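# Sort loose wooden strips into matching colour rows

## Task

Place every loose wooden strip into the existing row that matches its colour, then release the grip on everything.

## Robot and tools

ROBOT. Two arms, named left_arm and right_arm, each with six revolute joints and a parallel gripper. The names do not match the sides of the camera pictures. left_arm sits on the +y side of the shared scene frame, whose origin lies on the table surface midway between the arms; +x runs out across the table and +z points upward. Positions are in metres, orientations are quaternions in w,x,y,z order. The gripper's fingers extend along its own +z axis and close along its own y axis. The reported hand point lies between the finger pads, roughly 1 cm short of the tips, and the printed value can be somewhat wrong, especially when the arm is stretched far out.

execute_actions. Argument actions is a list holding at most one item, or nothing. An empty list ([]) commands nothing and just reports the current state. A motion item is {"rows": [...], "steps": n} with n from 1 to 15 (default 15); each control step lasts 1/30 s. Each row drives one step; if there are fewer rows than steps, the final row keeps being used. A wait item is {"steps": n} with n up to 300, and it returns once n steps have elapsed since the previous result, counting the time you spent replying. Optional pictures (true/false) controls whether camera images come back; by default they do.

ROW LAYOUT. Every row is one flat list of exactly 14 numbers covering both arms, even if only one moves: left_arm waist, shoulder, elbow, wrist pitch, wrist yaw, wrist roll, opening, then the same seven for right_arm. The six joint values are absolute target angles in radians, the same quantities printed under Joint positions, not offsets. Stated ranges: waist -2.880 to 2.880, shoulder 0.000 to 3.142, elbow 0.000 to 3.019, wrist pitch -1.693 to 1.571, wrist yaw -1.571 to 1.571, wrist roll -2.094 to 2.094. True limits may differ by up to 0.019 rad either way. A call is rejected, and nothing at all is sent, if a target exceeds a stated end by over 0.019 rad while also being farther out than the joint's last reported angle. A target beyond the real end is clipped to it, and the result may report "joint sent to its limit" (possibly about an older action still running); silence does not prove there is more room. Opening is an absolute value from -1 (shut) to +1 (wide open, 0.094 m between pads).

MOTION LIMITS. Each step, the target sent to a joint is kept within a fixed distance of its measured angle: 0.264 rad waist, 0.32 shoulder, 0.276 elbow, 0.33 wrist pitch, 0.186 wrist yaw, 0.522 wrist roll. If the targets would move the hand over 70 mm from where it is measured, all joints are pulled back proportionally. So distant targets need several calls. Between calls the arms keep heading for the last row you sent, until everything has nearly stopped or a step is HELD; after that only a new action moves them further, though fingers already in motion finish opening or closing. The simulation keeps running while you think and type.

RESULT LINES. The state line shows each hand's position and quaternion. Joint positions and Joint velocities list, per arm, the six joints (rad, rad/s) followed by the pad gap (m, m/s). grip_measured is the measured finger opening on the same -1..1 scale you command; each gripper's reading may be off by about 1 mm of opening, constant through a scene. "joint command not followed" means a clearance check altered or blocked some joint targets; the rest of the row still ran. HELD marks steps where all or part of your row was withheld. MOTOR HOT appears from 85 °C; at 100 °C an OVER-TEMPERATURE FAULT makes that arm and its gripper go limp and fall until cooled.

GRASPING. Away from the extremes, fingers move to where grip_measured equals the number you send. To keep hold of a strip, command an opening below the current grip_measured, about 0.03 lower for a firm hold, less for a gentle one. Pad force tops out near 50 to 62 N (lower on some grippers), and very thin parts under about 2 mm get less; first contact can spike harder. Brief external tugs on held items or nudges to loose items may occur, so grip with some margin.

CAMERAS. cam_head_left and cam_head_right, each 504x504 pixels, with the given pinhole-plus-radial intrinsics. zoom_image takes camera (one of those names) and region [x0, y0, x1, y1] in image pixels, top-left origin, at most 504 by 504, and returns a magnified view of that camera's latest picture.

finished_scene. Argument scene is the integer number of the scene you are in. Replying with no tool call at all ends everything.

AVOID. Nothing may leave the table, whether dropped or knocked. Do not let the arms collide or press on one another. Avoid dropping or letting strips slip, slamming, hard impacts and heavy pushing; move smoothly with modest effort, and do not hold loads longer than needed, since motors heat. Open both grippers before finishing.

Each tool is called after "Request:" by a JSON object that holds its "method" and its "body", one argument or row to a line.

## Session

Request:
{"method": "execute_actions", "body": {
  "actions": []
}}

Scene clock: 0.00 s of 5700.00 s.
left_arm: end_effector_position=(+0.0947, +0.4951, +0.1367) grip_measured=+1.000 end_effector_quat_wxyz=(-0.026, -0.112, +0.870, +0.479) | right_arm: end_effector_position=(+0.2332, -0.0834, +0.2376) grip_measured=+1.000 end_effector_quat_wxyz=(+0.002, +0.355, +0.935, +0.003)
Joint positions: left_arm=[ 0.581  0.617  0.336 -0.935 -0.957  0.351  0.094] | right_arm=[ 0.917  1.257  1.183 -1.489  0.002  1.692  0.094]
Joint velocities: left_arm=[-0.005 -0.015 -0.032 -0.007 -0.037  0.022  0.   ] | right_arm=[ 0.005 -0.015 -0.007 -0.007 -0.007  0.022  0.   ]
Motor temperatures (°C, as the motors report them): left_arm=[23 23 26 23 25 22] | right_arm=[23 24 28 24 26 23]

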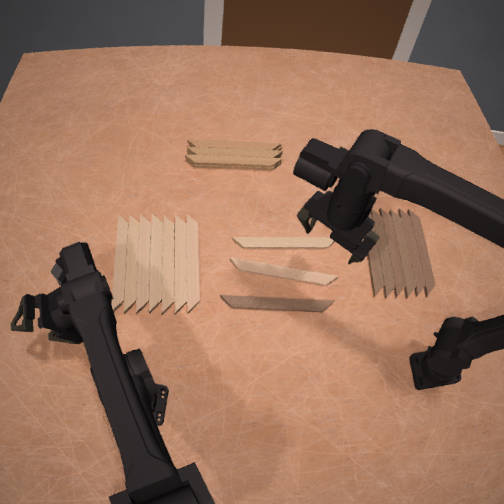

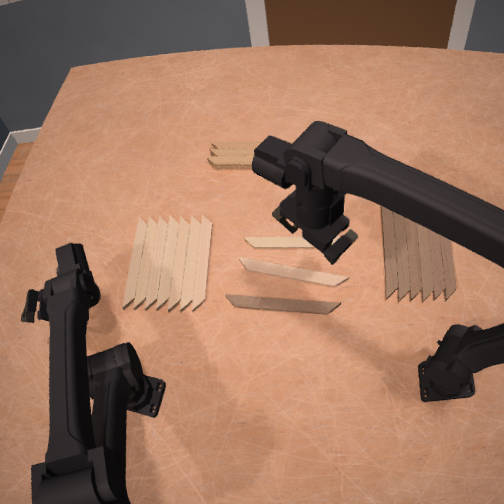

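Request:
{"method": "execute_actions", "body": {
  "actions": [
    {"rows":[[0.3,1.2,0.83,-1.1,0,0.8,0.4,-0.7,1.26,1.1,-1.3,0,-1.1,1]]}
  ],
  "pictures": false
}}

Request:
{"method": "execute_actions", "body": {
  "actions": [
    {"rows":[[-0.66,1.36,0.83,-1.0,0,0.8,0.4,-0.7,1.26,1.1,-1.3,0,-1.1,1]]}
  ],
  "pictures": false
}}

Request:
{"method": "execute_actions", "body": {
  "actions": [
    {"steps":20}
  ],
  "pictures": false
}}

Request:
{"method": "execute_actions", "body": {
  "actions": [
    {"rows":[[-0.66,1.49,0.81,-0.86,0,0.8,0.4,-0.7,1.26,1.1,-1.3,0,-1.1,1]]}
  ]
}}

Request:
{"method": "execute_actions", "body": {
  "actions": [
    {"rows":[[-0.66,1.49,0.81,-0.86,0,0.8,-0.5,-0.7,1.26,1.1,-1.3,0,-1.1,1]]}
  ]
}}

Scene clock: 8.60 s of 5700.00 s.
left_arm: end_effector_position=(+0.3148, +0.3405, +0.1163) grip_measured=+0.403 end_effector_quat_wxyz=(+0.039, +0.302, +0.952, +0.022) | right_arm: end_effector_position=(+0.4056, -0.3381, +0.2069) grip_measured=+1.000 end_effector_quat_wxyz=(+0.049, +0.276, +0.960, +0.020)
Joint positions: left_arm=[ 0.301  1.22   0.821 -1.082 -0.005  0.755  0.066] | right_arm=[ 0.044  1.263  1.104 -1.306 -0.002  0.652  0.094]
Joint velocities: left_arm=[-0.005 -0.093  0.012 -0.12  -0.007  0.183 -0.   ] | right_arm=[-1.998 -0.005 -0.007  0.017  0.037 -2.044  0.   ]
Motor temperatures (°C, as the motors report them): left_arm=[23 23 28 23 25 22] | right_arm=[23 24 30 24 26 23]
Steps of this call (steps 1 to 90: nothing new was sent; then 5.10 s passed at rest; steps 91 to 105: all 15 steps of this action). Readings (joint positions):
91: left_arm=[0.568 0.632 0.350 -0.957 -0.908 0.390] | right_arm=[0.904 1.256 1.175 -1.467 -0.004 1.638]
92: left_arm=[0.526 0.675 0.378 -0.991 -0.846 0.437] | right_arm=[0.874 1.252 1.161 -1.426 -0.007 1.569]
94: left_arm=[0.430 0.800 0.461 -1.031 -0.724 0.516] | right_arm=[0.773 1.254 1.133 -1.369 -0.007 1.430]
98: left_arm=[0.328 1.078 0.674 -1.067 -0.439 0.637] | right_arm=[0.518 1.262 1.106 -1.323 -0.004 1.148]
105: the state above

Scene clock: 9.10 s of 5700.00 s.
left_arm: end_effector_position=(+0.2251, +0.0464, +0.0719) grip_measured=+0.403 end_effector_quat_wxyz=(+0.010, +0.713, +0.701, -0.002) | right_arm: end_effector_position=(+0.3220, -0.6116, +0.2070) grip_measured=+1.000 end_effector_quat_wxyz=(+0.042, +0.050, +0.997, -0.034)
Joint positions: left_arm=[-0.645  1.364  0.821 -1.008  0.004  0.783  0.066] | right_arm=[-0.735  1.263  1.104 -1.304  0.005 -0.586  0.094]
Joint velocities: left_arm=[-1.46  -0.005 -0.007 -0.017  0.242  0.081 -0.001] | right_arm=[ 0.171 -0.015 -0.022 -0.007 -0.066 -2.689  0.   ]
Motor temperatures (°C, as the motors report them): left_arm=[23 23 28 23 25 22] | right_arm=[23 24 30 24 26 23]
Steps of this call (steps 1 to 15: all 15 steps of this action). Readings (joint positions):
1: left_arm=[0.286 1.223 0.821 -1.077 -0.010 0.759] | right_arm=[-0.024 1.263 1.104 -1.306 -0.002 0.581]
2: left_arm=[0.250 1.235 0.821 -1.062 -0.011 0.761] | right_arm=[-0.092 1.263 1.104 -1.305 -0.002 0.511]
4: left_arm=[0.136 1.276 0.821 -1.038 -0.010 0.766] | right_arm=[-0.229 1.263 1.104 -1.305 -0.001 0.369]
8: left_arm=[-0.142 1.350 0.821 -1.016 -0.005 0.773] | right_arm=[-0.501 1.263 1.104 -1.305 -0.001 0.087]
15: the state above

Scene clock: 9.77 s of 5700.00 s.
left_arm: end_effector_position=(+0.2212, +0.0427, +0.0719) grip_measured=+0.403 end_effector_quat_wxyz=(+0.010, +0.721, +0.693, -0.001) | right_arm: end_effector_position=(+0.3284, -0.6036, +0.2070) grip_measured=+1.000 end_effector_quat_wxyz=(+0.034, -0.210, +0.976, -0.042)
Joint positions: left_arm=[-0.661  1.364  0.821 -1.008  0.002  0.788  0.066] | right_arm=[-0.709  1.263  1.104 -1.304  0.002 -1.084  0.094]
Joint velocities: left_arm=[-0.005 -0.015  0.007 -0.002 -0.022 -0.037 -0.   ] | right_arm=[-0.015  0.005 -0.012 -0.017  0.007 -0.022  0.   ]
Motor temperatures (°C, as the motors report them): left_arm=[23 23 28 23 25 22] | right_arm=[23 24 30 24 26 23]
Steps of this call (steps 1 to 20: the robot went on to your last target). Readings (joint positions):
1: left_arm=[-0.684 1.364 0.821 -1.008 0.006 0.785] | right_arm=[-0.729 1.263 1.104 -1.304 0.004 -0.683]
2: left_arm=[-0.703 1.364 0.821 -1.008 0.007 0.787] | right_arm=[-0.723 1.263 1.104 -1.304 0.003 -0.765]
4: left_arm=[-0.701 1.364 0.821 -1.008 0.006 0.788] | right_arm=[-0.712 1.263 1.104 -1.304 0.002 -0.883]
8: left_arm=[-0.666 1.364 0.821 -1.008 0.002 0.788] | right_arm=[-0.709 1.263 1.104 -1.304 0.002 -1.005]
20: the state above

Scene clock: 10.27 s of 5700.00 s.
left_arm: end_effector_position=(+0.2302, +0.0331, +0.0225) grip_measured=+0.403 end_effector_quat_wxyz=(+0.001, +0.721, +0.693, -0.001) | right_arm: end_effector_position=(+0.3284, -0.6036, +0.2070) grip_measured=+1.000 end_effector_quat_wxyz=(+0.034, -0.212, +0.976, -0.042)
Joint positions: left_arm=[-0.661  1.499  0.803 -0.874  0.002  0.789  0.066] | right_arm=[-0.709  1.263  1.104 -1.304  0.002 -1.088  0.094]
Joint velocities: left_arm=[-0.024 -0.005 -0.002 -0.007  0.051 -0.037  0.001] | right_arm=[-0.005 -0.015  0.007  0.002  0.081 -0.066  0.   ]
Motor temperatures (°C, as the motors report them): left_arm=[23 23 28 23 25 22] | right_arm=[23 24 30 24 26 23]
Steps of this call (steps 1 to 15: all 15 steps of this action). Readings (joint positions):
1: left_arm=[-0.661 1.371 0.818 -0.985 0.002 0.789] | right_arm=[-0.709 1.263 1.104 -1.304 0.002 -1.084]
2: left_arm=[-0.661 1.387 0.818 -0.945 0.002 0.789] | right_arm=[-0.709 1.263 1.104 -1.304 0.002 -1.085]
4: left_arm=[-0.661 1.438 0.818 -0.893 0.002 0.789] | right_arm=[-0.709 1.263 1.104 -1.304 0.002 -1.087]
8: left_arm=[-0.661 1.498 0.807 -0.875 0.002 0.789] | right_arm=[-0.709 1.263 1.104 -1.304 0.002 -1.088]
15: the state above

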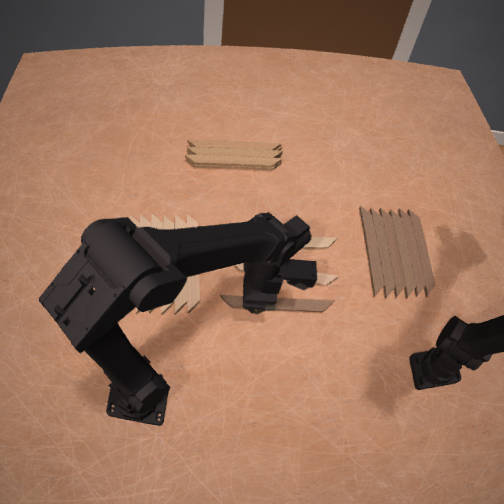

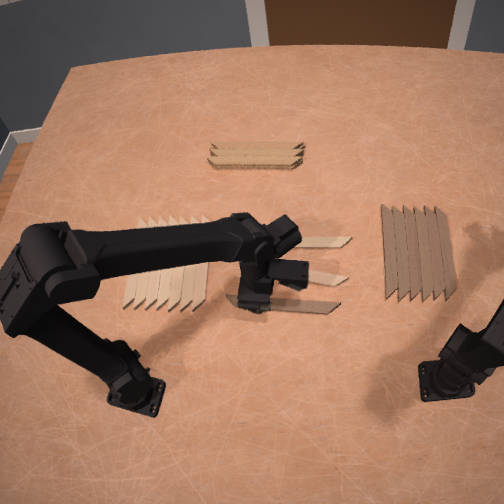

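Scene clock: 10.77 s of 5700.00 s.
left_arm: end_effector_position=(+0.2303, +0.0330, +0.0225) grip_measured=-0.448 end_effector_quat_wxyz=(+0.001, +0.721, +0.693, -0.001) | right_arm: end_effector_position=(+0.3284, -0.6036, +0.2070) grip_measured=+1.000 end_effector_quat_wxyz=(+0.034, -0.212, +0.976, -0.042)
Joint positions: left_arm=[-0.661  1.499  0.803 -0.874  0.001  0.789  0.026] | right_arm=[-0.709  1.263  1.104 -1.304  0.002 -1.089  0.094]
Joint velocities: left_arm=[-0.005  0.005 -0.007 -0.002  0.007 -0.022  0.001] | right_arm=[-0.015  0.015 -0.027  0.007  0.007 -0.037  0.   ]
Motor temperatures (°C, as the motors report them): left_arm=[23 23 28 23 25 22] | right_arm=[23 24 30 24 26 23]
Steps of this call (steps 1 to 15: all 15 steps of this action). Readings (joint positions):
1: left_arm=[-0.661 1.499 0.803 -0.874 0.002 0.789] | right_arm=[-0.709 1.263 1.104 -1.304 0.002 -1.088]
2: left_arm=[-0.661 1.499 0.803 -0.874 0.002 0.789] | right_arm=[-0.709 1.263 1.104 -1.304 0.002 -1.088]
4: left_arm=[-0.661 1.499 0.803 -0.874 0.001 0.789] | right_arm=[-0.709 1.263 1.104 -1.304 0.002 -1.089]
8: left_arm=[-0.661 1.499 0.803 -0.874 0.001 0.789] | right_arm=[-0.709 1.263 1.104 -1.304 0.002 -1.089]
15: the state above

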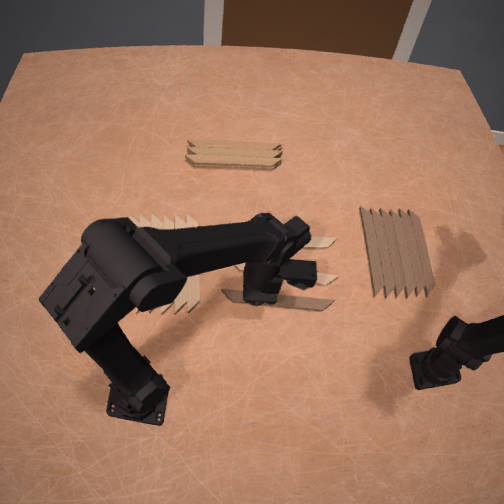

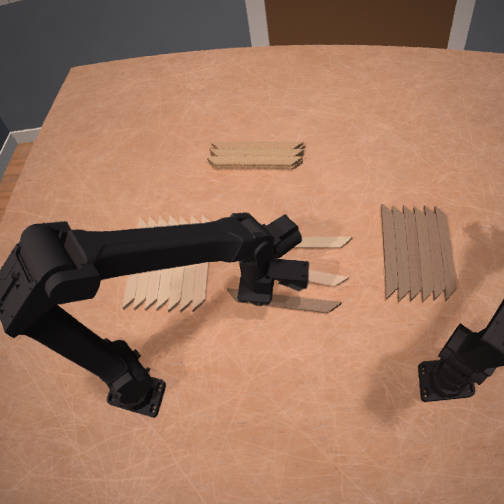

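Request:
{"method": "execute_actions", "body": {
  "actions": [
    {"rows":[[-0.66,1.43,0.93,-1.03,0,0.8,-0.49,-0.7,1.26,1.1,-1.3,0,-1.1,1]],"steps":10}
  ],
  "pictures": false
}}

Request:
{"method": "execute_actions", "body": {
  "actions": [
    {"rows":[[-0.85,1.9,1.59,-1.21,0,-1.06,-0.49,-0.7,1.26,1.1,-1.3,0,-1.1,1]]}
  ],
  "pictures": false
}}

Request:
{"method": "execute_actions", "body": {
  "actions": [
    {"steps":20}
  ],
  "pictures": false
}}

Request:
{"method": "execute_actions", "body": {
  "actions": [
    {"rows":[[-0.85,1.99,1.59,-1.12,0,-1.06,-0.49,-0.7,1.26,1.1,-1.3,0,-1.1,1]]}
  ]
}}

Request:
{"method": "zoom_image", "body": {
  "camera": "cam_head_right",
  "region": [270,170,490,330]
}}

Scene clock: 17.97 s of 5700.00 s.
left_arm: end_effector_position=(+0.2446, +0.0177, +0.0812) grip_measured=-0.448 end_effector_quat_wxyz=(+0.022, +0.721, +0.693, -0.001) | right_arm: end_effector_position=(+0.3284, -0.6036, +0.2070) grip_measured=+1.000 end_effector_quat_wxyz=(+0.034, -0.212, +0.976, -0.042)
Joint positions: left_arm=[-0.661  1.424  0.909 -1.012  0.001  0.789  0.026] | right_arm=[-0.709  1.263  1.104 -1.304  0.002 -1.089  0.094]
Joint velocities: left_arm=[ 0.005 -0.034 -0.007 -0.027  0.007  0.022 -0.001] | right_arm=[-0.015 -0.015  0.027 -0.007  0.022 -0.037  0.   ]
Motor temperatures (°C, as the motors report them): left_arm=[23 23 29 23 25 22] | right_arm=[23 24 30 24 26 23]
Steps of this call (steps 1 to 15: the robot went on to your last target; steps 16 to 90: nothing new was sent; then 3.87 s passed at rest; steps 91 to 100: all 10 steps of this action). Readings (joint positions):
91: left_arm=[-0.661 1.497 0.813 -0.902 0.001 0.789] | right_arm=[-0.709 1.263 1.104 -1.304 0.002 -1.089]
92: left_arm=[-0.661 1.493 0.830 -0.950 0.001 0.789] | right_arm=[-0.709 1.263 1.104 -1.304 0.002 -1.089]
94: left_arm=[-0.661 1.473 0.863 -0.997 0.001 0.789] | right_arm=[-0.709 1.263 1.104 -1.304 0.002 -1.089]
98: left_arm=[-0.661 1.431 0.905 -1.011 0.001 0.789] | right_arm=[-0.709 1.263 1.104 -1.304 0.002 -1.089]
100: the state above

Scene clock: 18.47 s of 5700.00 s.
left_arm: end_effector_position=(+0.2885, -0.1936, +0.0794) grip_measured=-0.447 end_effector_quat_wxyz=(+0.003, +0.350, +0.937, -0.003) | right_arm: end_effector_position=(+0.3284, -0.6036, +0.2070) grip_measured=+1.000 end_effector_quat_wxyz=(+0.034, -0.212, +0.976, -0.042)
Joint positions: left_arm=[-0.858  1.918  1.547 -1.192  0.001 -0.303  0.026] | right_arm=[-0.709  1.263  1.104 -1.304  0.002 -1.089  0.094]
Joint velocities: left_arm=[ 0.015 -0.122  0.466 -0.007 -0.007 -2.747 -0.   ] | right_arm=[-0.024 -0.015 -0.022  0.002  0.007 -0.037  0.   ]
Motor temperatures (°C, as the motors report them): left_arm=[23 23 29 23 25 22] | right_arm=[23 24 30 24 26 23]
Steps of this call (steps 1 to 15: all 15 steps of this action). Readings (joint positions):
1: left_arm=[-0.670 1.439 0.926 -1.041 -0.003 0.739] | right_arm=[-0.709 1.263 1.104 -1.304 0.002 -1.089]
2: left_arm=[-0.689 1.475 0.964 -1.087 -0.005 0.677] | right_arm=[-0.709 1.263 1.104 -1.304 0.002 -1.089]
4: left_arm=[-0.741 1.584 1.064 -1.136 -0.005 0.558] | right_arm=[-0.709 1.263 1.104 -1.304 0.002 -1.089]
8: left_arm=[-0.824 1.817 1.293 -1.183 -0.004 0.291] | right_arm=[-0.709 1.263 1.104 -1.304 0.002 -1.089]
15: the state above

Scene clock: 19.13 s of 5700.00 s.
left_arm: end_effector_position=(+0.2930, -0.1995, +0.0999) grip_measured=-0.447 end_effector_quat_wxyz=(+0.012, -0.010, +1.000, -0.020) | right_arm: end_effector_position=(+0.3284, -0.6036, +0.2070) grip_measured=+1.000 end_effector_quat_wxyz=(+0.034, -0.212, +0.976, -0.042)
Joint positions: left_arm=[-0.857  1.894  1.568 -1.197  0.001 -1.038  0.026] | right_arm=[-0.709  1.263  1.104 -1.304  0.002 -1.089  0.094]
Joint velocities: left_arm=[-0.015 -0.005  0.002 -0.022 -0.066 -0.081 -0.   ] | right_arm=[-0.024 -0.005 -0.012 -0.007 -0.051 -0.022  0.   ]
Motor temperatures (°C, as the motors report them): left_arm=[23 23 29 23 25 22] | right_arm=[23 24 30 24 26 23]
Steps of this call (steps 1 to 20: the robot went on to your last target). Readings (joint positions):
1: left_arm=[-0.857 1.912 1.560 -1.192 0.001 -0.401] | right_arm=[-0.709 1.263 1.104 -1.304 0.002 -1.089]
2: left_arm=[-0.857 1.906 1.566 -1.192 0.001 -0.499] | right_arm=[-0.709 1.263 1.104 -1.304 0.002 -1.089]
4: left_arm=[-0.857 1.896 1.568 -1.193 0.001 -0.686] | right_arm=[-0.709 1.263 1.104 -1.304 0.002 -1.089]
8: left_arm=[-0.857 1.894 1.568 -1.197 0.001 -0.901] | right_arm=[-0.709 1.263 1.104 -1.304 0.002 -1.089]
20: the state above

Scene clock: 19.63 s of 5700.00 s.
left_arm: end_effector_position=(+0.2989, -0.2091, +0.0457) grip_measured=-0.447 end_effector_quat_wxyz=(+0.003, -0.015, +1.000, -0.007) | right_arm: end_effector_position=(+0.3284, -0.6036, +0.2070) grip_measured=+1.000 end_effector_quat_wxyz=(+0.034, -0.212, +0.976, -0.042)
Joint positions: left_arm=[-0.857  1.993  1.571 -1.134  0.001 -1.047  0.026] | right_arm=[-0.709  1.263  1.104 -1.304  0.002 -1.089  0.094]
Joint velocities: left_arm=[-0.005  0.015 -0.002 -0.002 -0.007 -0.022 -0.   ] | right_arm=[ 0.005 -0.005 -0.012 -0.002 -0.007  0.007  0.   ]
Motor temperatures (°C, as the motors report them): left_arm=[23 23 29 23 25 22] | right_arm=[23 24 30 24 26 23]
Steps of this call (steps 1 to 15: all 15 steps of this action). Readings (joint positions):
1: left_arm=[-0.857 1.899 1.568 -1.189 0.001 -1.041] | right_arm=[-0.709 1.263 1.104 -1.304 0.002 -1.089]
2: left_arm=[-0.857 1.906 1.570 -1.170 0.001 -1.042] | right_arm=[-0.709 1.263 1.104 -1.304 0.002 -1.089]
4: left_arm=[-0.857 1.930 1.571 -1.143 0.001 -1.044] | right_arm=[-0.709 1.263 1.104 -1.304 0.002 -1.089]
8: left_arm=[-0.857 1.979 1.571 -1.135 0.001 -1.046] | right_arm=[-0.709 1.263 1.104 -1.304 0.002 -1.089]
15: the state above

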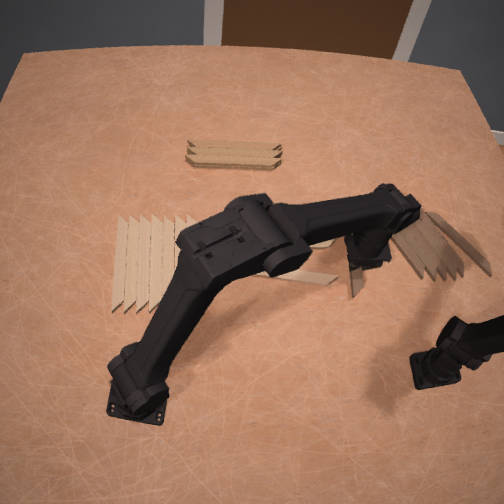

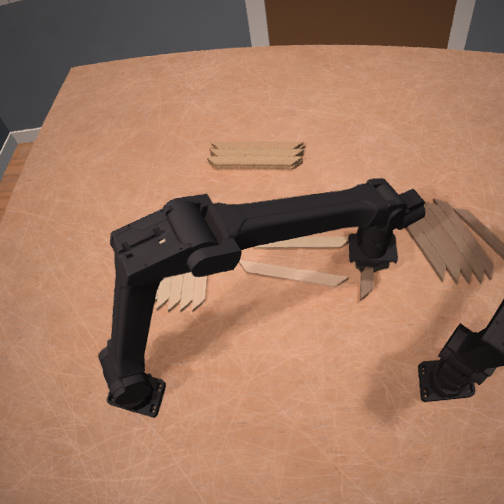

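Region (270, 170, 490, 330) of cam_head_right's 504x504 image, scaled by 2.291, with more detail than that image has; it fills the top 367 rows of this view, and the rest is white.

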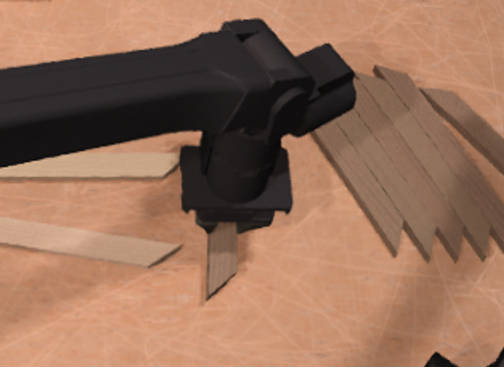

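Request:
{"method": "execute_actions", "body": {
  "actions": [
    {"rows":[[-0.85,2.03,1.59,-1.09,0,-1.08,-0.49,-0.7,1.26,1.1,-1.3,0,-1.1,1]]}
  ],
  "pictures": false
}}

Request:
{"method": "execute_actions", "body": {
  "actions": [
    {"rows":[[-0.85,2.03,1.59,-1.09,0,-1.08,-0.2,-0.7,1.26,1.1,-1.3,0,-1.1,1]],"steps":6}
  ],
  "pictures": false
}}

Request:
{"method": "execute_actions", "body": {
  "actions": [
    {"rows":[[-0.85,1.88,1.59,-1.2,0,-1.08,-0.2,-0.7,1.26,1.1,-1.3,0,-1.1,1]],"steps":10}
  ],
  "pictures": false
}}

Request:
{"method": "execute_actions", "body": {
  "actions": [
    {"rows":[[-0.64,1.57,1.055,-1.03,0,0.96,0.3,-0.7,1.26,1.1,-1.3,0,-1.1,1]]}
  ],
  "pictures": false
}}

Request:
{"method": "execute_actions", "body": {
  "actions": [
    {"steps":20}
  ],
  "pictures": false
}}

Request:
{"method": "execute_actions", "body": {
  "actions": [
    {"rows":[[-0.64,1.685,1.055,-0.91,0,0.96,0.3,-0.7,1.26,1.1,-1.3,0,-1.1,1]]}
  ],
  "pictures": false
}}

Request:
{"method": "execute_actions", "body": {
  "actions": [
    {"rows":[[-0.64,1.685,1.055,-0.91,0,0.96,-0.5,-0.7,1.26,1.1,-1.3,0,-1.1,1]]}
  ]
}}

Request:
{"method": "zoom_image", "body": {
  "camera": "cam_head_left",
  "region": [284,170,504,330]
}}

Scene clock: 31.20 s of 5700.00 s.
left_arm: end_effector_position=(+0.2947, -0.2098, +0.0304) grip_measured=-0.447 end_effector_quat_wxyz=(-0.007, -0.026, +1.000, -0.009) | right_arm: end_effector_position=(+0.3284, -0.6036, +0.2070) grip_measured=+1.000 end_effector_quat_wxyz=(+0.034, -0.212, +0.976, -0.042)
Joint positions: left_arm=[-0.858  2.01   1.554 -1.106  0.021 -1.071  0.026] | right_arm=[-0.709  1.263  1.104 -1.304  0.002 -1.089  0.094]
Joint velocities: left_arm=[-0.161  0.005  0.012 -0.012 -0.242 -0.066  0.   ] | right_arm=[-0.005 -0.005 -0.017  0.002 -0.022  0.022  0.   ]
Motor temperatures (°C, as the motors report them): left_arm=[23 24 30 23 25 22] | right_arm=[23 24 31 24 26 23]
Steps of this call (steps 1 to 15: the robot went on to your last target; steps 16 to 90: nothing new was sent; then 8.07 s passed at rest; steps 91 to 105: all 15 steps of this action). Readings (joint positions):
91: left_arm=[-0.849 2.000 1.554 -1.128 0.002 -1.053] | right_arm=[-0.709 1.263 1.104 -1.304 0.002 -1.089]
92: left_arm=[-0.849 2.001 1.554 -1.120 0.002 -1.056] | right_arm=[-0.709 1.263 1.104 -1.304 0.002 -1.089]
94: left_arm=[-0.849 2.002 1.554 -1.109 0.002 -1.060] | right_arm=[-0.709 1.263 1.104 -1.304 0.002 -1.089]
98: left_arm=[-0.849 2.006 1.554 -1.105 0.002 -1.065] | right_arm=[-0.709 1.263 1.104 -1.304 0.002 -1.089]
105: the state above

Scene clock: 31.40 s of 5700.00 s.
left_arm: end_effector_position=(+0.2965, -0.2097, +0.0306) grip_measured=-0.203 end_effector_quat_wxyz=(+0.002, -0.025, +1.000, -0.006) | right_arm: end_effector_position=(+0.3284, -0.6036, +0.2070) grip_measured=+1.000 end_effector_quat_wxyz=(+0.034, -0.212, +0.976, -0.042)
Joint positions: left_arm=[-0.86   2.01   1.555 -1.104  0.003 -1.071  0.037] | right_arm=[-0.709  1.263  1.104 -1.304  0.002 -1.089  0.094]
Joint velocities: left_arm=[ 0.034 -0.005  0.007 -0.012 -0.022  0.037 -0.001] | right_arm=[ 0.005 -0.024 -0.017 -0.017 -0.051 -0.051  0.   ]
Motor temperatures (°C, as the motors report them): left_arm=[23 24 30 23 25 22] | right_arm=[23 24 31 24 26 23]
Steps of this call (steps 1 to 6: all 6 steps of this action). Readings (joint positions):
1: left_arm=[-0.862 2.010 1.554 -1.106 0.016 -1.071] | right_arm=[-0.709 1.263 1.104 -1.304 0.002 -1.089]
2: left_arm=[-0.864 2.010 1.555 -1.104 0.009 -1.071] | right_arm=[-0.709 1.263 1.104 -1.304 0.002 -1.089]
4: left_arm=[-0.863 2.010 1.555 -1.104 0.003 -1.071] | right_arm=[-0.709 1.263 1.104 -1.304 0.002 -1.089]
6: the state above

Scene clock: 31.73 s of 5700.00 s.
left_arm: end_effector_position=(+0.2930, -0.2008, +0.1136) grip_measured=-0.203 end_effector_quat_wxyz=(+0.019, -0.027, +0.999, -0.035) | right_arm: end_effector_position=(+0.3284, -0.6036, +0.2070) grip_measured=+1.000 end_effector_quat_wxyz=(+0.034, -0.212, +0.976, -0.042)
Joint positions: left_arm=[-0.858  1.865  1.561 -1.186  0.002 -1.071  0.037] | right_arm=[-0.709  1.263  1.104 -1.304  0.002 -1.089  0.094]
Joint velocities: left_arm=[-0.005 -0.269  0.12  -0.002  0.037  0.022 -0.002] | right_arm=[-0.005  0.005 -0.017  0.007 -0.007 -0.037  0.   ]
Motor temperatures (°C, as the motors report them): left_arm=[23 24 30 23 25 22] | right_arm=[23 24 31 24 26 23]
Steps of this call (steps 1 to 10: all 10 steps of this action). Readings (joint positions):
1: left_arm=[-0.859 2.005 1.555 -1.114 0.003 -1.071] | right_arm=[-0.709 1.263 1.104 -1.304 0.002 -1.089]
2: left_arm=[-0.858 1.997 1.555 -1.135 0.003 -1.071] | right_arm=[-0.709 1.263 1.104 -1.304 0.002 -1.089]
4: left_arm=[-0.858 1.968 1.555 -1.166 0.003 -1.071] | right_arm=[-0.709 1.263 1.104 -1.304 0.002 -1.089]
8: left_arm=[-0.858 1.890 1.556 -1.184 0.002 -1.071] | right_arm=[-0.709 1.263 1.104 -1.304 0.002 -1.089]
10: the state above

Scene clock: 32.23 s of 5700.00 s.
left_arm: end_effector_position=(+0.2838, +0.0028, +0.0716) grip_measured=+0.298 end_effector_quat_wxyz=(-0.004, +0.407, +0.914, +0.003) | right_arm: end_effector_position=(+0.3284, -0.6036, +0.2070) grip_measured=+1.000 end_effector_quat_wxyz=(+0.034, -0.212, +0.976, -0.042)
Joint positions: left_arm=[-0.618  1.563  1.036 -1.052 -0.003  0.059  0.061] | right_arm=[-0.709  1.263  1.104 -1.304  0.002 -1.089  0.094]
Joint velocities: left_arm=[-0.161  0.024  0.002  0.154  0.022  2.762  0.001] | right_arm=[-0.005  0.005 -0.007  0.007  0.022  0.007  0.   ]
Motor temperatures (°C, as the motors report them): left_arm=[23 24 30 23 25 22] | right_arm=[23 24 31 24 26 23]
Steps of this call (steps 1 to 15: all 15 steps of this action). Readings (joint positions):
1: left_arm=[-0.852 1.846 1.546 -1.168 0.003 -1.035] | right_arm=[-0.709 1.263 1.104 -1.304 0.002 -1.089]
2: left_arm=[-0.844 1.815 1.505 -1.140 0.005 -0.989] | right_arm=[-0.709 1.263 1.104 -1.304 0.002 -1.089]
4: left_arm=[-0.805 1.739 1.404 -1.107 0.005 -0.888] | right_arm=[-0.709 1.263 1.104 -1.304 0.002 -1.089]
8: left_arm=[-0.687 1.594 1.179 -1.064 0.001 -0.622] | right_arm=[-0.709 1.263 1.104 -1.304 0.002 -1.089]
15: the state above

Scene clock: 32.90 s of 5700.00 s.
left_arm: end_effector_position=(+0.2798, -0.0040, +0.0716) grip_measured=+0.298 end_effector_quat_wxyz=(-0.001, +0.761, +0.649, +0.001) | right_arm: end_effector_position=(+0.3284, -0.6036, +0.2070) grip_measured=+1.000 end_effector_quat_wxyz=(+0.034, -0.212, +0.976, -0.042)
Joint positions: left_arm=[-0.636  1.563  1.036 -1.044 -0.002  0.934  0.061] | right_arm=[-0.709  1.263  1.104 -1.304  0.002 -1.089  0.094]
Joint velocities: left_arm=[-0.005 -0.005  0.007  0.002 -0.037  0.11  -0.   ] | right_arm=[ 0.005 -0.005  0.007 -0.002 -0.007 -0.022  0.   ]
Motor temperatures (°C, as the motors report them): left_arm=[23 24 30 23 25 22] | right_arm=[23 24 31 24 26 23]
Steps of this call (steps 1 to 20: the robot went on to your last target). Readings (joint positions):
1: left_arm=[-0.624 1.563 1.036 -1.048 -0.003 0.157] | right_arm=[-0.709 1.263 1.104 -1.304 0.002 -1.089]
2: left_arm=[-0.628 1.563 1.036 -1.047 -0.002 0.255] | right_arm=[-0.709 1.263 1.104 -1.304 0.002 -1.089]
4: left_arm=[-0.635 1.563 1.036 -1.045 -0.002 0.451] | right_arm=[-0.709 1.263 1.104 -1.304 0.002 -1.089]
8: left_arm=[-0.636 1.563 1.036 -1.044 -0.002 0.744] | right_arm=[-0.709 1.263 1.104 -1.304 0.002 -1.089]
20: the state above

Scene clock: 33.40 s of 5700.00 s.
left_arm: end_effector_position=(+0.2955, -0.0202, +0.0221) grip_measured=+0.298 end_effector_quat_wxyz=(+0.000, +0.765, +0.644, +0.001) | right_arm: end_effector_position=(+0.3284, -0.6036, +0.2070) grip_measured=+1.000 end_effector_quat_wxyz=(+0.034, -0.212, +0.976, -0.042)
Joint positions: left_arm=[-0.636  1.691  1.043 -0.923 -0.002  0.947  0.061] | right_arm=[-0.709  1.263  1.104 -1.304  0.002 -1.089  0.094]
Joint velocities: left_arm=[-0.015  0.005 -0.002 -0.002  0.051 -0.007  0.   ] | right_arm=[-0.005  0.005  0.007 -0.002  0.007  0.022  0.   ]
Motor temperatures (°C, as the motors report them): left_arm=[23 24 30 23 25 22] | right_arm=[23 24 31 24 26 23]
Steps of this call (steps 1 to 15: all 15 steps of this action). Readings (joint positions):
1: left_arm=[-0.636 1.570 1.036 -1.025 -0.002 0.937] | right_arm=[-0.709 1.263 1.104 -1.304 0.002 -1.089]
2: left_arm=[-0.636 1.584 1.038 -0.990 -0.002 0.939] | right_arm=[-0.709 1.263 1.104 -1.304 0.002 -1.089]
4: left_arm=[-0.636 1.627 1.043 -0.941 -0.002 0.942] | right_arm=[-0.709 1.263 1.104 -1.304 0.002 -1.089]
8: left_arm=[-0.636 1.689 1.043 -0.926 -0.002 0.945] | right_arm=[-0.709 1.263 1.104 -1.304 0.002 -1.089]
15: the state above

Scene clock: 33.90 s of 5700.00 s.
left_arm: end_effector_position=(+0.2955, -0.0202, +0.0221) grip_measured=-0.443 end_effector_quat_wxyz=(+0.000, +0.766, +0.643, +0.001) | right_arm: end_effector_position=(+0.3284, -0.6036, +0.2070) grip_measured=+1.000 end_effector_quat_wxyz=(+0.034, -0.212, +0.976, -0.042)
Joint positions: left_arm=[-0.636  1.691  1.043 -0.923 -0.002  0.948  0.026] | right_arm=[-0.709  1.263  1.104 -1.304  0.002 -1.089  0.094]
Joint velocities: left_arm=[-0.015 -0.005  0.007  0.007 -0.051 -0.007 -0.   ] | right_arm=[ 0.005 -0.005  0.012  0.012  0.007 -0.081  0.   ]
Motor temperatures (°C, as the motors report them): left_arm=[23 24 30 23 25 22] | right_arm=[23 24 31 24 26 23]
Steps of this call (steps 1 to 15: all 15 steps of this action). Readings (joint positions):
1: left_arm=[-0.636 1.691 1.043 -0.923 -0.002 0.947] | right_arm=[-0.709 1.263 1.104 -1.304 0.002 -1.089]
2: left_arm=[-0.636 1.691 1.043 -0.923 -0.002 0.947] | right_arm=[-0.709 1.263 1.104 -1.304 0.002 -1.089]
4: left_arm=[-0.636 1.691 1.043 -0.923 -0.002 0.948] | right_arm=[-0.709 1.263 1.104 -1.304 0.002 -1.089]
8: left_arm=[-0.636 1.691 1.043 -0.923 -0.002 0.948] | right_arm=[-0.709 1.263 1.104 -1.304 0.002 -1.089]
15: the state above

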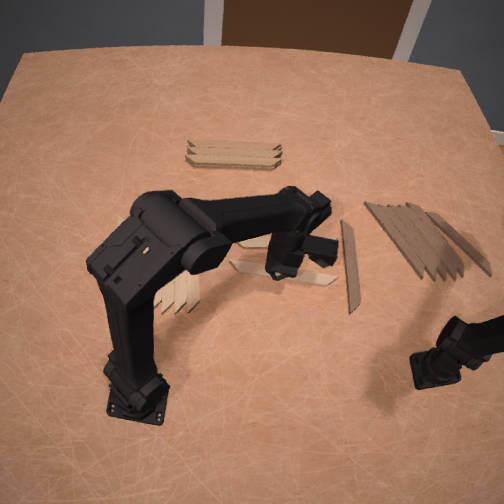

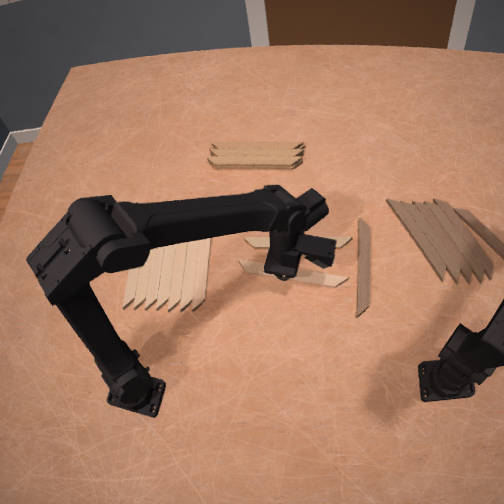

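Region (284, 170, 504, 330) of cam_head_left's 504x504 image, scaled by 2.291, with more detail than that image has; it fills the top 367 rows of this view, and the rest is white.

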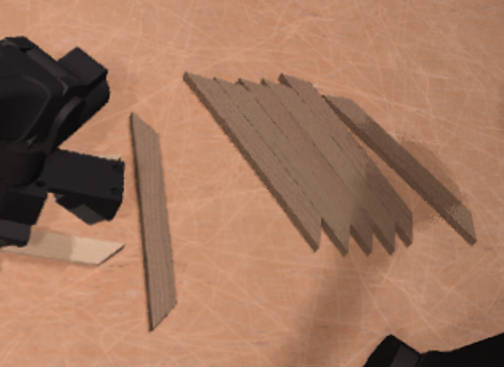

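Request:
{"method": "execute_actions", "body": {
  "actions": [
    {"rows":[[-0.64,1.5,1.055,-1.1,0,0.96,-0.5,-1.0,1.35,0.8,-1.0,0,0,-1]],"steps":12}
  ],
  "pictures": false
}}

Request:
{"method": "execute_actions", "body": {
  "actions": [
    {"rows":[[-0.3,1.33,0.83,-1.05,0,-0.45,-0.5,-1.0,1.48,0.79,-0.865,0,0,-1]]}
  ],
  "pictures": false
}}

Request:
{"method": "execute_actions", "body": {
  "actions": [
    {"rows":[[-0.3,1.33,0.83,-1.05,0,-0.45,-0.5,-0.8,1.48,0.79,-0.865,0,0,-1]]}
  ],
  "pictures": false
}}

Request:
{"method": "execute_actions", "body": {
  "actions": [
    {"rows":[[-0.3,1.48,0.83,-0.89,0,-0.45,-0.5,-0.65,1.48,0.79,-0.865,0,0,-1]]}
  ]
}}

Scene clock: 40.50 s of 5700.00 s.
left_arm: end_effector_position=(+0.2754, +0.0004, +0.1094) grip_measured=-0.443 end_effector_quat_wxyz=(+0.027, +0.766, +0.643, +0.003) | right_arm: end_effector_position=(+0.2142, -0.6367, +0.0575) grip_measured=-0.986 end_effector_quat_wxyz=(-0.017, +0.334, +0.942, +0.010)
Joint positions: left_arm=[-0.636  1.466  1.036 -1.086 -0.002  0.949  0.026] | right_arm=[-1.013  1.369  0.78  -1.021  0.003 -0.282  0.001]
Joint velocities: left_arm=[-0.005  0.132 -0.002 -0.042 -0.066  0.007  0.001] | right_arm=[-0.005  0.181 -0.129  0.042  0.022  1.897 -0.001]
Motor temperatures (°C, as the motors report them): left_arm=[23 24 30 23 25 22] | right_arm=[23 24 31 24 26 23]
Steps of this call (steps 1 to 15: the robot went on to your last target; steps 16 to 90: nothing new was sent; then 3.20 s passed at rest; steps 91 to 102: all 12 steps of this action). Readings (joint positions):
91: left_arm=[-0.636 1.682 1.043 -0.943 -0.002 0.948] | right_arm=[-0.716 1.263 1.089 -1.279 -0.002 -1.058]
92: left_arm=[-0.636 1.664 1.040 -0.985 -0.002 0.948] | right_arm=[-0.733 1.259 1.062 -1.233 -0.004 -1.016]
94: left_arm=[-0.636 1.600 1.033 -1.051 -0.002 0.948] | right_arm=[-0.792 1.264 0.992 -1.164 -0.004 -0.930]
98: left_arm=[-0.636 1.482 1.035 -1.083 -0.002 0.948] | right_arm=[-0.941 1.311 0.847 -1.051 -0.002 -0.635]
102: the state above

Scene clock: 41.00 s of 5700.00 s.
left_arm: end_effector_position=(+0.2849, +0.1508, +0.0791) grip_measured=-0.443 end_effector_quat_wxyz=(-0.005, +0.109, +0.994, +0.003) | right_arm: end_effector_position=(+0.2277, -0.6554, +0.0173) grip_measured=-0.986 end_effector_quat_wxyz=(-0.008, +0.454, +0.891, +0.003)
Joint positions: left_arm=[-0.29   1.338  0.818 -1.063 -0.002 -0.231  0.026] | right_arm=[-1.013  1.492  0.777 -0.874  0.002 -0.02   0.001]
Joint velocities: left_arm=[-0.171 -0.005 -0.012 -0.022  0.051 -1.341  0.001] | right_arm=[-0.005 -0.015 -0.012 -0.002 -0.037  0.066 -0.001]
Motor temperatures (°C, as the motors report them): left_arm=[23 24 30 23 25 22] | right_arm=[23 24 31 24 26 23]
Steps of this call (steps 1 to 15: all 15 steps of this action). Readings (joint positions):
1: left_arm=[-0.626 1.464 1.023 -1.079 0.004 0.906] | right_arm=[-1.013 1.380 0.776 -0.997 0.002 -0.228]
2: left_arm=[-0.605 1.451 0.995 -1.069 0.008 0.851] | right_arm=[-1.013 1.398 0.776 -0.954 0.002 -0.184]
4: left_arm=[-0.521 1.415 0.924 -1.065 0.008 0.732] | right_arm=[-1.013 1.443 0.777 -0.895 0.002 -0.121]
8: left_arm=[-0.301 1.354 0.827 -1.065 -0.005 0.364] | right_arm=[-1.013 1.492 0.777 -0.877 0.002 -0.056]
15: the state above

Scene clock: 41.50 s of 5700.00 s.
left_arm: end_effector_position=(+0.2838, +0.1486, +0.0791) grip_measured=-0.443 end_effector_quat_wxyz=(-0.005, +0.013, +1.000, +0.003) | right_arm: end_effector_position=(+0.2871, -0.6043, +0.0172) grip_measured=-0.986 end_effector_quat_wxyz=(-0.007, +0.355, +0.935, +0.004)
Joint positions: left_arm=[-0.297  1.338  0.818 -1.063 -0.002 -0.43   0.026] | right_arm=[-0.787  1.492  0.777 -0.871 -0.002 -0.011  0.001]
Joint velocities: left_arm=[-0.015 -0.005  0.007 -0.007 -0.022 -0.051  0.001] | right_arm=[-0.034  0.005  0.017 -0.022 -0.022 -0.007  0.001]
Motor temperatures (°C, as the motors report them): left_arm=[23 24 30 23 25 22] | right_arm=[23 24 31 24 26 23]
Steps of this call (steps 1 to 15: all 15 steps of this action). Readings (joint positions):
1: left_arm=[-0.294 1.338 0.818 -1.063 -0.002 -0.272] | right_arm=[-0.998 1.492 0.777 -0.874 0.008 -0.017]
2: left_arm=[-0.296 1.338 0.818 -1.063 -0.002 -0.305] | right_arm=[-0.966 1.492 0.777 -0.874 0.009 -0.014]
4: left_arm=[-0.297 1.338 0.818 -1.063 -0.002 -0.353] | right_arm=[-0.869 1.492 0.777 -0.872 0.003 -0.013]
8: left_arm=[-0.297 1.338 0.818 -1.063 -0.002 -0.403] | right_arm=[-0.776 1.492 0.777 -0.871 -0.004 -0.013]
15: the state above

Scene clock: 42.00 s of 5700.00 s.
left_arm: end_effector_position=(+0.3087, +0.1364, +0.0290) grip_measured=-0.443 end_effector_quat_wxyz=(-0.003, +0.010, +1.000, +0.002) | right_arm: end_effector_position=(+0.3178, -0.5652, +0.0172) grip_measured=-0.986 end_effector_quat_wxyz=(-0.007, +0.287, +0.958, +0.003)
Joint positions: left_arm=[-0.297  1.494  0.819 -0.904 -0.002 -0.437  0.026] | right_arm=[-0.641  1.492  0.777 -0.871 -0.001 -0.009  0.001]
Joint velocities: left_arm=[-0.015 -0.005  0.017  0.002 -0.007  0.037 -0.   ] | right_arm=[-0.005 -0.015  0.007 -0.012 -0.007  0.007 -0.   ]
Motor temperatures (°C, as the motors report them): left_arm=[23 24 30 23 25 22] | right_arm=[23 24 31 24 26 23]
Steps of this call (steps 1 to 15: all 15 steps of this action). Readings (joint positions):
1: left_arm=[-0.297 1.347 0.817 -1.038 -0.002 -0.432] | right_arm=[-0.778 1.492 0.777 -0.871 0.002 -0.010]
2: left_arm=[-0.297 1.366 0.818 -0.991 -0.002 -0.433] | right_arm=[-0.757 1.492 0.777 -0.871 0.004 -0.009]
4: left_arm=[-0.297 1.425 0.821 -0.927 -0.002 -0.434] | right_arm=[-0.697 1.492 0.777 -0.871 0.002 -0.009]
8: left_arm=[-0.297 1.495 0.820 -0.906 -0.002 -0.436] | right_arm=[-0.641 1.492 0.777 -0.871 -0.001 -0.009]
15: the state above

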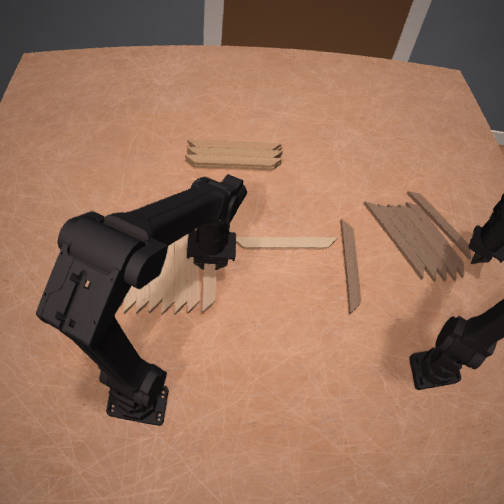

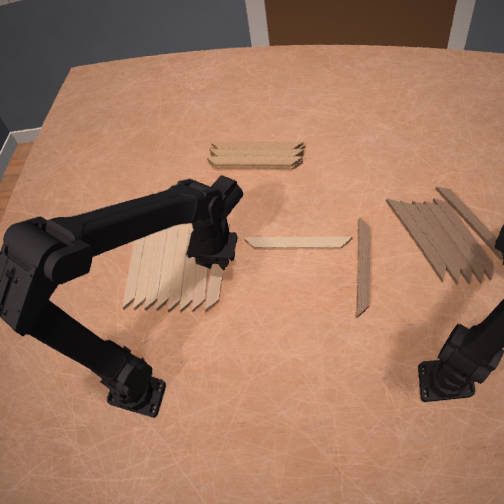

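Request:
{"method": "execute_actions", "body": {
  "actions": [
    {"rows":[[-0.3,1.51,0.83,-0.87,0,-0.45,-0.5,-0.75,1.4,0.85,-0.98,0,0,-1]],"steps":10}
  ],
  "pictures": false
}}

Request:
{"method": "execute_actions", "body": {
  "actions": [
    {"rows":[[-0.3,1.51,0.83,-0.87,0,-0.45,-0.33,-0.65,1.58,1.1,-1.05,0,0,-1]],"steps":6}
  ],
  "pictures": false
}}

Request:
{"method": "execute_actions", "body": {
  "actions": [
    {"rows":[[-0.3,1.38,0.9,-1.05,0,-0.45,-0.33,-0.58,1.6,1.1,-1.03,0,0,-1]],"steps":10}
  ],
  "pictures": false
}}

Request:
{"method": "execute_actions", "body": {
  "actions": [
    {"rows":[[-0.535,1.68,1.27,-1.12,0,0.91,0.6,-0.58,1.705,1.09,-0.92,0,0,-1]]}
  ],
  "pictures": false
}}

Request:
{"method": "execute_actions", "body": {
  "actions": [
    {"rows":[[-0.535,1.7,1.27,-1.1,0,0.91,0.6,-0.51,1.62,0.96,-0.89,0,0,-1]]}
  ],
  "pictures": false
}}

Request:
{"method": "execute_actions", "body": {
  "actions": [
    {"rows":[[-0.535,1.825,1.26,-0.975,0,0.91,0.6,-0.43,1.535,0.85,-0.87,0,0,-1]]}
  ],
  "pictures": false
}}

Request:
{"method": "execute_actions", "body": {
  "actions": [
    {"rows":[[-0.535,1.825,1.26,-0.975,0,0.91,-0.5,-0.33,1.46,0.76,-0.86,0,0,-1]]}
  ]
}}

Scene clock: 56.23 s of 5700.00 s.
left_arm: end_effector_position=(+0.3029, +0.1360, +0.0230) grip_measured=-0.443 end_effector_quat_wxyz=(-0.004, +0.012, +1.000, +0.001) | right_arm: end_effector_position=(+0.2966, -0.5983, +0.0606) grip_measured=-0.986 end_effector_quat_wxyz=(+0.010, +0.341, +0.940, -0.004)
Joint positions: left_arm=[-0.303  1.494  0.799 -0.885  0.003 -0.44   0.026] | right_arm=[-0.754  1.395  0.816 -0.97   0.001 -0.009  0.001]
Joint velocities: left_arm=[-0.005 -0.005  0.002  0.007 -0.007  0.037 -0.   ] | right_arm=[-0.005 -0.005  0.032  0.002  0.007  0.051 -0.001]
Motor temperatures (°C, as the motors report them): left_arm=[23 24 30 23 25 22] | right_arm=[23 25 31 24 26 23]
Steps of this call (steps 1 to 15: the robot went on to your last target; steps 16 to 120: nothing new was sent; then 9.90 s passed at rest; steps 121 to 130: all 10 steps of this action). Readings (joint positions):
121: left_arm=[-0.303 1.489 0.799 -0.899 0.003 -0.440] | right_arm=[-0.649 1.488 0.781 -0.890 -0.003 -0.009]
122: left_arm=[-0.303 1.490 0.799 -0.894 0.003 -0.440] | right_arm=[-0.665 1.479 0.786 -0.922 -0.004 -0.009]
124: left_arm=[-0.303 1.492 0.799 -0.887 0.003 -0.440] | right_arm=[-0.712 1.446 0.792 -0.957 -0.002 -0.009]
128: left_arm=[-0.303 1.494 0.799 -0.885 0.003 -0.440] | right_arm=[-0.754 1.399 0.811 -0.970 0.001 -0.009]
130: the state above

Scene clock: 56.43 s of 5700.00 s.
left_arm: end_effector_position=(+0.3029, +0.1361, +0.0230) grip_measured=-0.333 end_effector_quat_wxyz=(-0.004, +0.012, +1.000, +0.001) | right_arm: end_effector_position=(+0.3697, -0.6196, +0.0730) grip_measured=-0.986 end_effector_quat_wxyz=(+0.005, +0.305, +0.952, -0.002)
Joint positions: left_arm=[-0.303  1.494  0.799 -0.885  0.002 -0.44   0.031] | right_arm=[-0.679  1.558  1.034 -1.036  0.002 -0.009  0.001]
Joint velocities: left_arm=[ 0.005 -0.005 -0.002 -0.007  0.066  0.007 -0.   ] | right_arm=[ 0.405  0.737  1.043 -0.012 -0.066 -0.022  0.   ]
Motor temperatures (°C, as the motors report them): left_arm=[23 24 30 23 25 22] | right_arm=[23 25 31 24 26 23]
Steps of this call (steps 1 to 6: all 6 steps of this action). Readings (joint positions):
1: left_arm=[-0.303 1.494 0.799 -0.885 0.003 -0.440] | right_arm=[-0.750 1.405 0.831 -0.985 0.001 -0.009]
2: left_arm=[-0.303 1.494 0.799 -0.885 0.002 -0.440] | right_arm=[-0.740 1.428 0.862 -1.009 0.002 -0.009]
4: left_arm=[-0.303 1.494 0.799 -0.885 0.002 -0.440] | right_arm=[-0.710 1.496 0.948 -1.032 0.002 -0.009]
6: the state above

Scene clock: 56.77 s of 5700.00 s.
left_arm: end_effector_position=(+0.3127, +0.1312, +0.0932) grip_measured=-0.333 end_effector_quat_wxyz=(+0.026, +0.012, +1.000, -0.014) | right_arm: end_effector_position=(+0.4134, -0.5932, +0.0733) grip_measured=-0.986 end_effector_quat_wxyz=(+0.014, +0.254, +0.967, -0.004)
Joint positions: left_arm=[-0.303  1.362  0.882 -1.033  0.002 -0.44   0.031] | right_arm=[-0.573  1.599  1.085 -1.027 -0.001 -0.009  0.001]
Joint velocities: left_arm=[-0.005 -0.005  0.007  0.007 -0.007 -0.037 -0.001] | right_arm=[-0.005 -0.005 -0.027  0.007 -0.037  0.037 -0.   ]
Motor temperatures (°C, as the motors report them): left_arm=[23 24 30 23 25 22] | right_arm=[23 25 31 24 26 23]
Steps of this call (steps 1 to 10: all 10 steps of this action). Readings (joint positions):
1: left_arm=[-0.303 1.489 0.807 -0.913 0.002 -0.440] | right_arm=[-0.661 1.579 1.062 -1.033 0.002 -0.009]
2: left_arm=[-0.303 1.478 0.818 -0.962 0.002 -0.440] | right_arm=[-0.643 1.592 1.079 -1.028 0.002 -0.009]
4: left_arm=[-0.303 1.434 0.838 -1.014 0.002 -0.440] | right_arm=[-0.604 1.599 1.085 -1.025 0.001 -0.009]
8: left_arm=[-0.303 1.368 0.875 -1.033 0.002 -0.440] | right_arm=[-0.572 1.599 1.085 -1.027 -0.001 -0.009]
10: the state above

Scene clock: 57.27 s of 5700.00 s.
left_arm: end_effector_position=(+0.3560, -0.0246, +0.0902) grip_measured=+0.598 end_effector_quat_wxyz=(+0.013, +0.643, +0.766, -0.001) | right_arm: end_effector_position=(+0.4254, -0.6002, +0.0229) grip_measured=-0.986 end_effector_quat_wxyz=(+0.004, +0.254, +0.967, -0.001)
Joint positions: left_arm=[-0.553  1.69   1.25  -1.105  0.001  0.683  0.075] | right_arm=[-0.573  1.718  1.084 -0.929 -0.001 -0.009  0.001]
Joint velocities: left_arm=[ 0.093  0.005  0.012 -0.046  0.022  1.414 -0.001] | right_arm=[-0.015 -0.015  0.002  0.002 -0.051  0.066 -0.   ]
Motor temperatures (°C, as the motors report them): left_arm=[23 24 30 23 25 22] | right_arm=[23 25 31 24 26 23]
Steps of this call (steps 1 to 15: all 15 steps of this action). Readings (joint positions):
1: left_arm=[-0.312 1.375 0.894 -1.044 -0.002 -0.400] | right_arm=[-0.573 1.604 1.085 -1.011 -0.001 -0.009]
2: left_arm=[-0.332 1.405 0.923 -1.063 -0.004 -0.349] | right_arm=[-0.573 1.615 1.085 -0.982 -0.001 -0.009]
4: left_arm=[-0.391 1.492 1.005 -1.080 -0.004 -0.241] | right_arm=[-0.573 1.649 1.085 -0.942 -0.001 -0.009]
8: left_arm=[-0.504 1.652 1.193 -1.096 -0.002 0.084] | right_arm=[-0.573 1.710 1.085 -0.931 -0.001 -0.009]
15: the state above

Scene clock: 57.77 s of 5700.00 s.
left_arm: end_effector_position=(+0.3598, -0.0201, +0.0902) grip_measured=+0.598 end_effector_quat_wxyz=(+0.013, +0.714, +0.700, +0.001) | right_arm: end_effector_position=(+0.3958, -0.5552, +0.0185) grip_measured=-0.986 end_effector_quat_wxyz=(-0.002, +0.225, +0.974, +0.000)
Joint positions: left_arm=[-0.541  1.69   1.25  -1.105  0.001  0.891  0.075] | right_arm=[-0.513  1.627  0.947 -0.895  0.001 -0.009  0.001]
Joint velocities: left_arm=[-0.015 -0.015  0.027 -0.002  0.037  0.081  0.001] | right_arm=[ 0.005 -0.015  0.007 -0.022  0.007  0.051 -0.001]
Motor temperatures (°C, as the motors report them): left_arm=[23 24 30 23 25 22] | right_arm=[23 25 31 24 26 23]
Steps of this call (steps 1 to 15: all 15 steps of this action). Readings (joint positions):
1: left_arm=[-0.550 1.690 1.250 -1.105 0.001 0.727] | right_arm=[-0.570 1.711 1.070 -0.917 0.000 -0.009]
2: left_arm=[-0.547 1.690 1.250 -1.105 0.001 0.761] | right_arm=[-0.564 1.693 1.040 -0.899 0.001 -0.009]
4: left_arm=[-0.542 1.690 1.250 -1.105 0.001 0.811] | right_arm=[-0.543 1.653 0.979 -0.895 0.001 -0.009]
8: left_arm=[-0.541 1.690 1.250 -1.105 0.001 0.862] | right_arm=[-0.513 1.628 0.947 -0.896 0.001 -0.009]
15: the state above

Scene clock: 58.27 s of 5700.00 s.
left_arm: end_effector_position=(+0.3756, -0.0331, +0.0264) grip_measured=+0.598 end_effector_quat_wxyz=(+0.005, +0.717, +0.697, +0.001) | right_arm: end_effector_position=(+0.3762, -0.5120, +0.0202) grip_measured=-0.986 end_effector_quat_wxyz=(+0.001, +0.186, +0.983, -0.001)
Joint positions: left_arm=[-0.541  1.827  1.253 -0.986  0.     0.898  0.075] | right_arm=[-0.432  1.539  0.842 -0.872  0.002 -0.009  0.001]
Joint velocities: left_arm=[-0.005 -0.015 -0.002 -0.012 -0.007 -0.081 -0.001] | right_arm=[-0.024  0.005 -0.012  0.022 -0.007 -0.007 -0.001]
Motor temperatures (°C, as the motors report them): left_arm=[23 24 30 23 25 22] | right_arm=[23 25 31 24 26 23]
Steps of this call (steps 1 to 15: all 15 steps of this action). Readings (joint positions):
1: left_arm=[-0.541 1.697 1.250 -1.087 0.001 0.892] | right_arm=[-0.508 1.621 0.936 -0.887 0.002 -0.009]
2: left_arm=[-0.541 1.710 1.253 -1.052 0.001 0.894] | right_arm=[-0.499 1.606 0.914 -0.875 0.003 -0.009]
4: left_arm=[-0.541 1.752 1.256 -1.005 0.001 0.894] | right_arm=[-0.467 1.568 0.867 -0.872 0.004 -0.009]
8: left_arm=[-0.541 1.827 1.254 -0.990 0.001 0.896] | right_arm=[-0.432 1.539 0.842 -0.872 0.002 -0.009]
15: the state above

Scene clock: 58.77 s of 5700.00 s.
left_arm: end_effector_position=(+0.3757, -0.0332, +0.0264) grip_measured=-0.447 end_effector_quat_wxyz=(+0.005, +0.717, +0.697, +0.001) | right_arm: end_effector_position=(+0.3593, -0.4679, +0.0208) grip_measured=-0.987 end_effector_quat_wxyz=(+0.004, +0.136, +0.991, -0.001)
Joint positions: left_arm=[-0.541  1.827  1.253 -0.986  0.     0.899  0.026] | right_arm=[-0.33   1.461  0.756 -0.858  0.002 -0.008  0.001]
Joint velocities: left_arm=[-0.015 -0.005  0.007 -0.012  0.022  0.007  0.001] | right_arm=[-0.005 -0.015 -0.037 -0.012 -0.081  0.022  0.   ]
Motor temperatures (°C, as the motors report them): left_arm=[23 24 30 23 25 22] | right_arm=[23 25 31 24 26 23]
Steps of this call (steps 1 to 15: all 15 steps of this action). Readings (joint positions):
1: left_arm=[-0.541 1.827 1.253 -0.986 0.000 0.898] | right_arm=[-0.425 1.534 0.834 -0.867 0.005 -0.008]
2: left_arm=[-0.541 1.827 1.253 -0.986 0.000 0.898] | right_arm=[-0.413 1.520 0.818 -0.858 0.010 -0.008]
4: left_arm=[-0.541 1.827 1.253 -0.986 0.000 0.898] | right_arm=[-0.374 1.486 0.781 -0.856 0.007 -0.008]
8: left_arm=[-0.541 1.827 1.253 -0.986 0.000 0.899] | right_arm=[-0.330 1.461 0.756 -0.858 0.002 -0.008]
15: the state above

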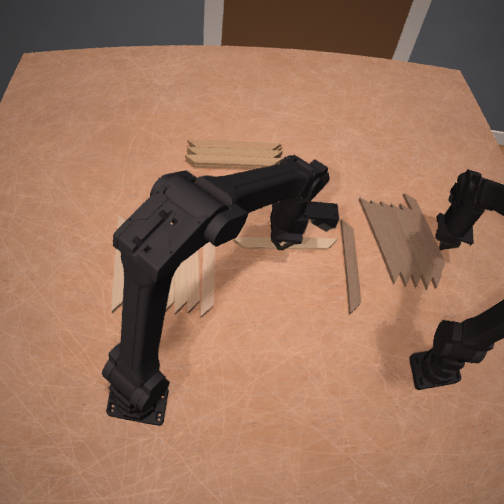

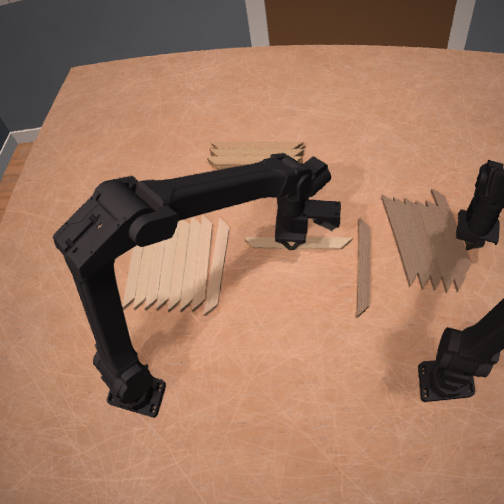

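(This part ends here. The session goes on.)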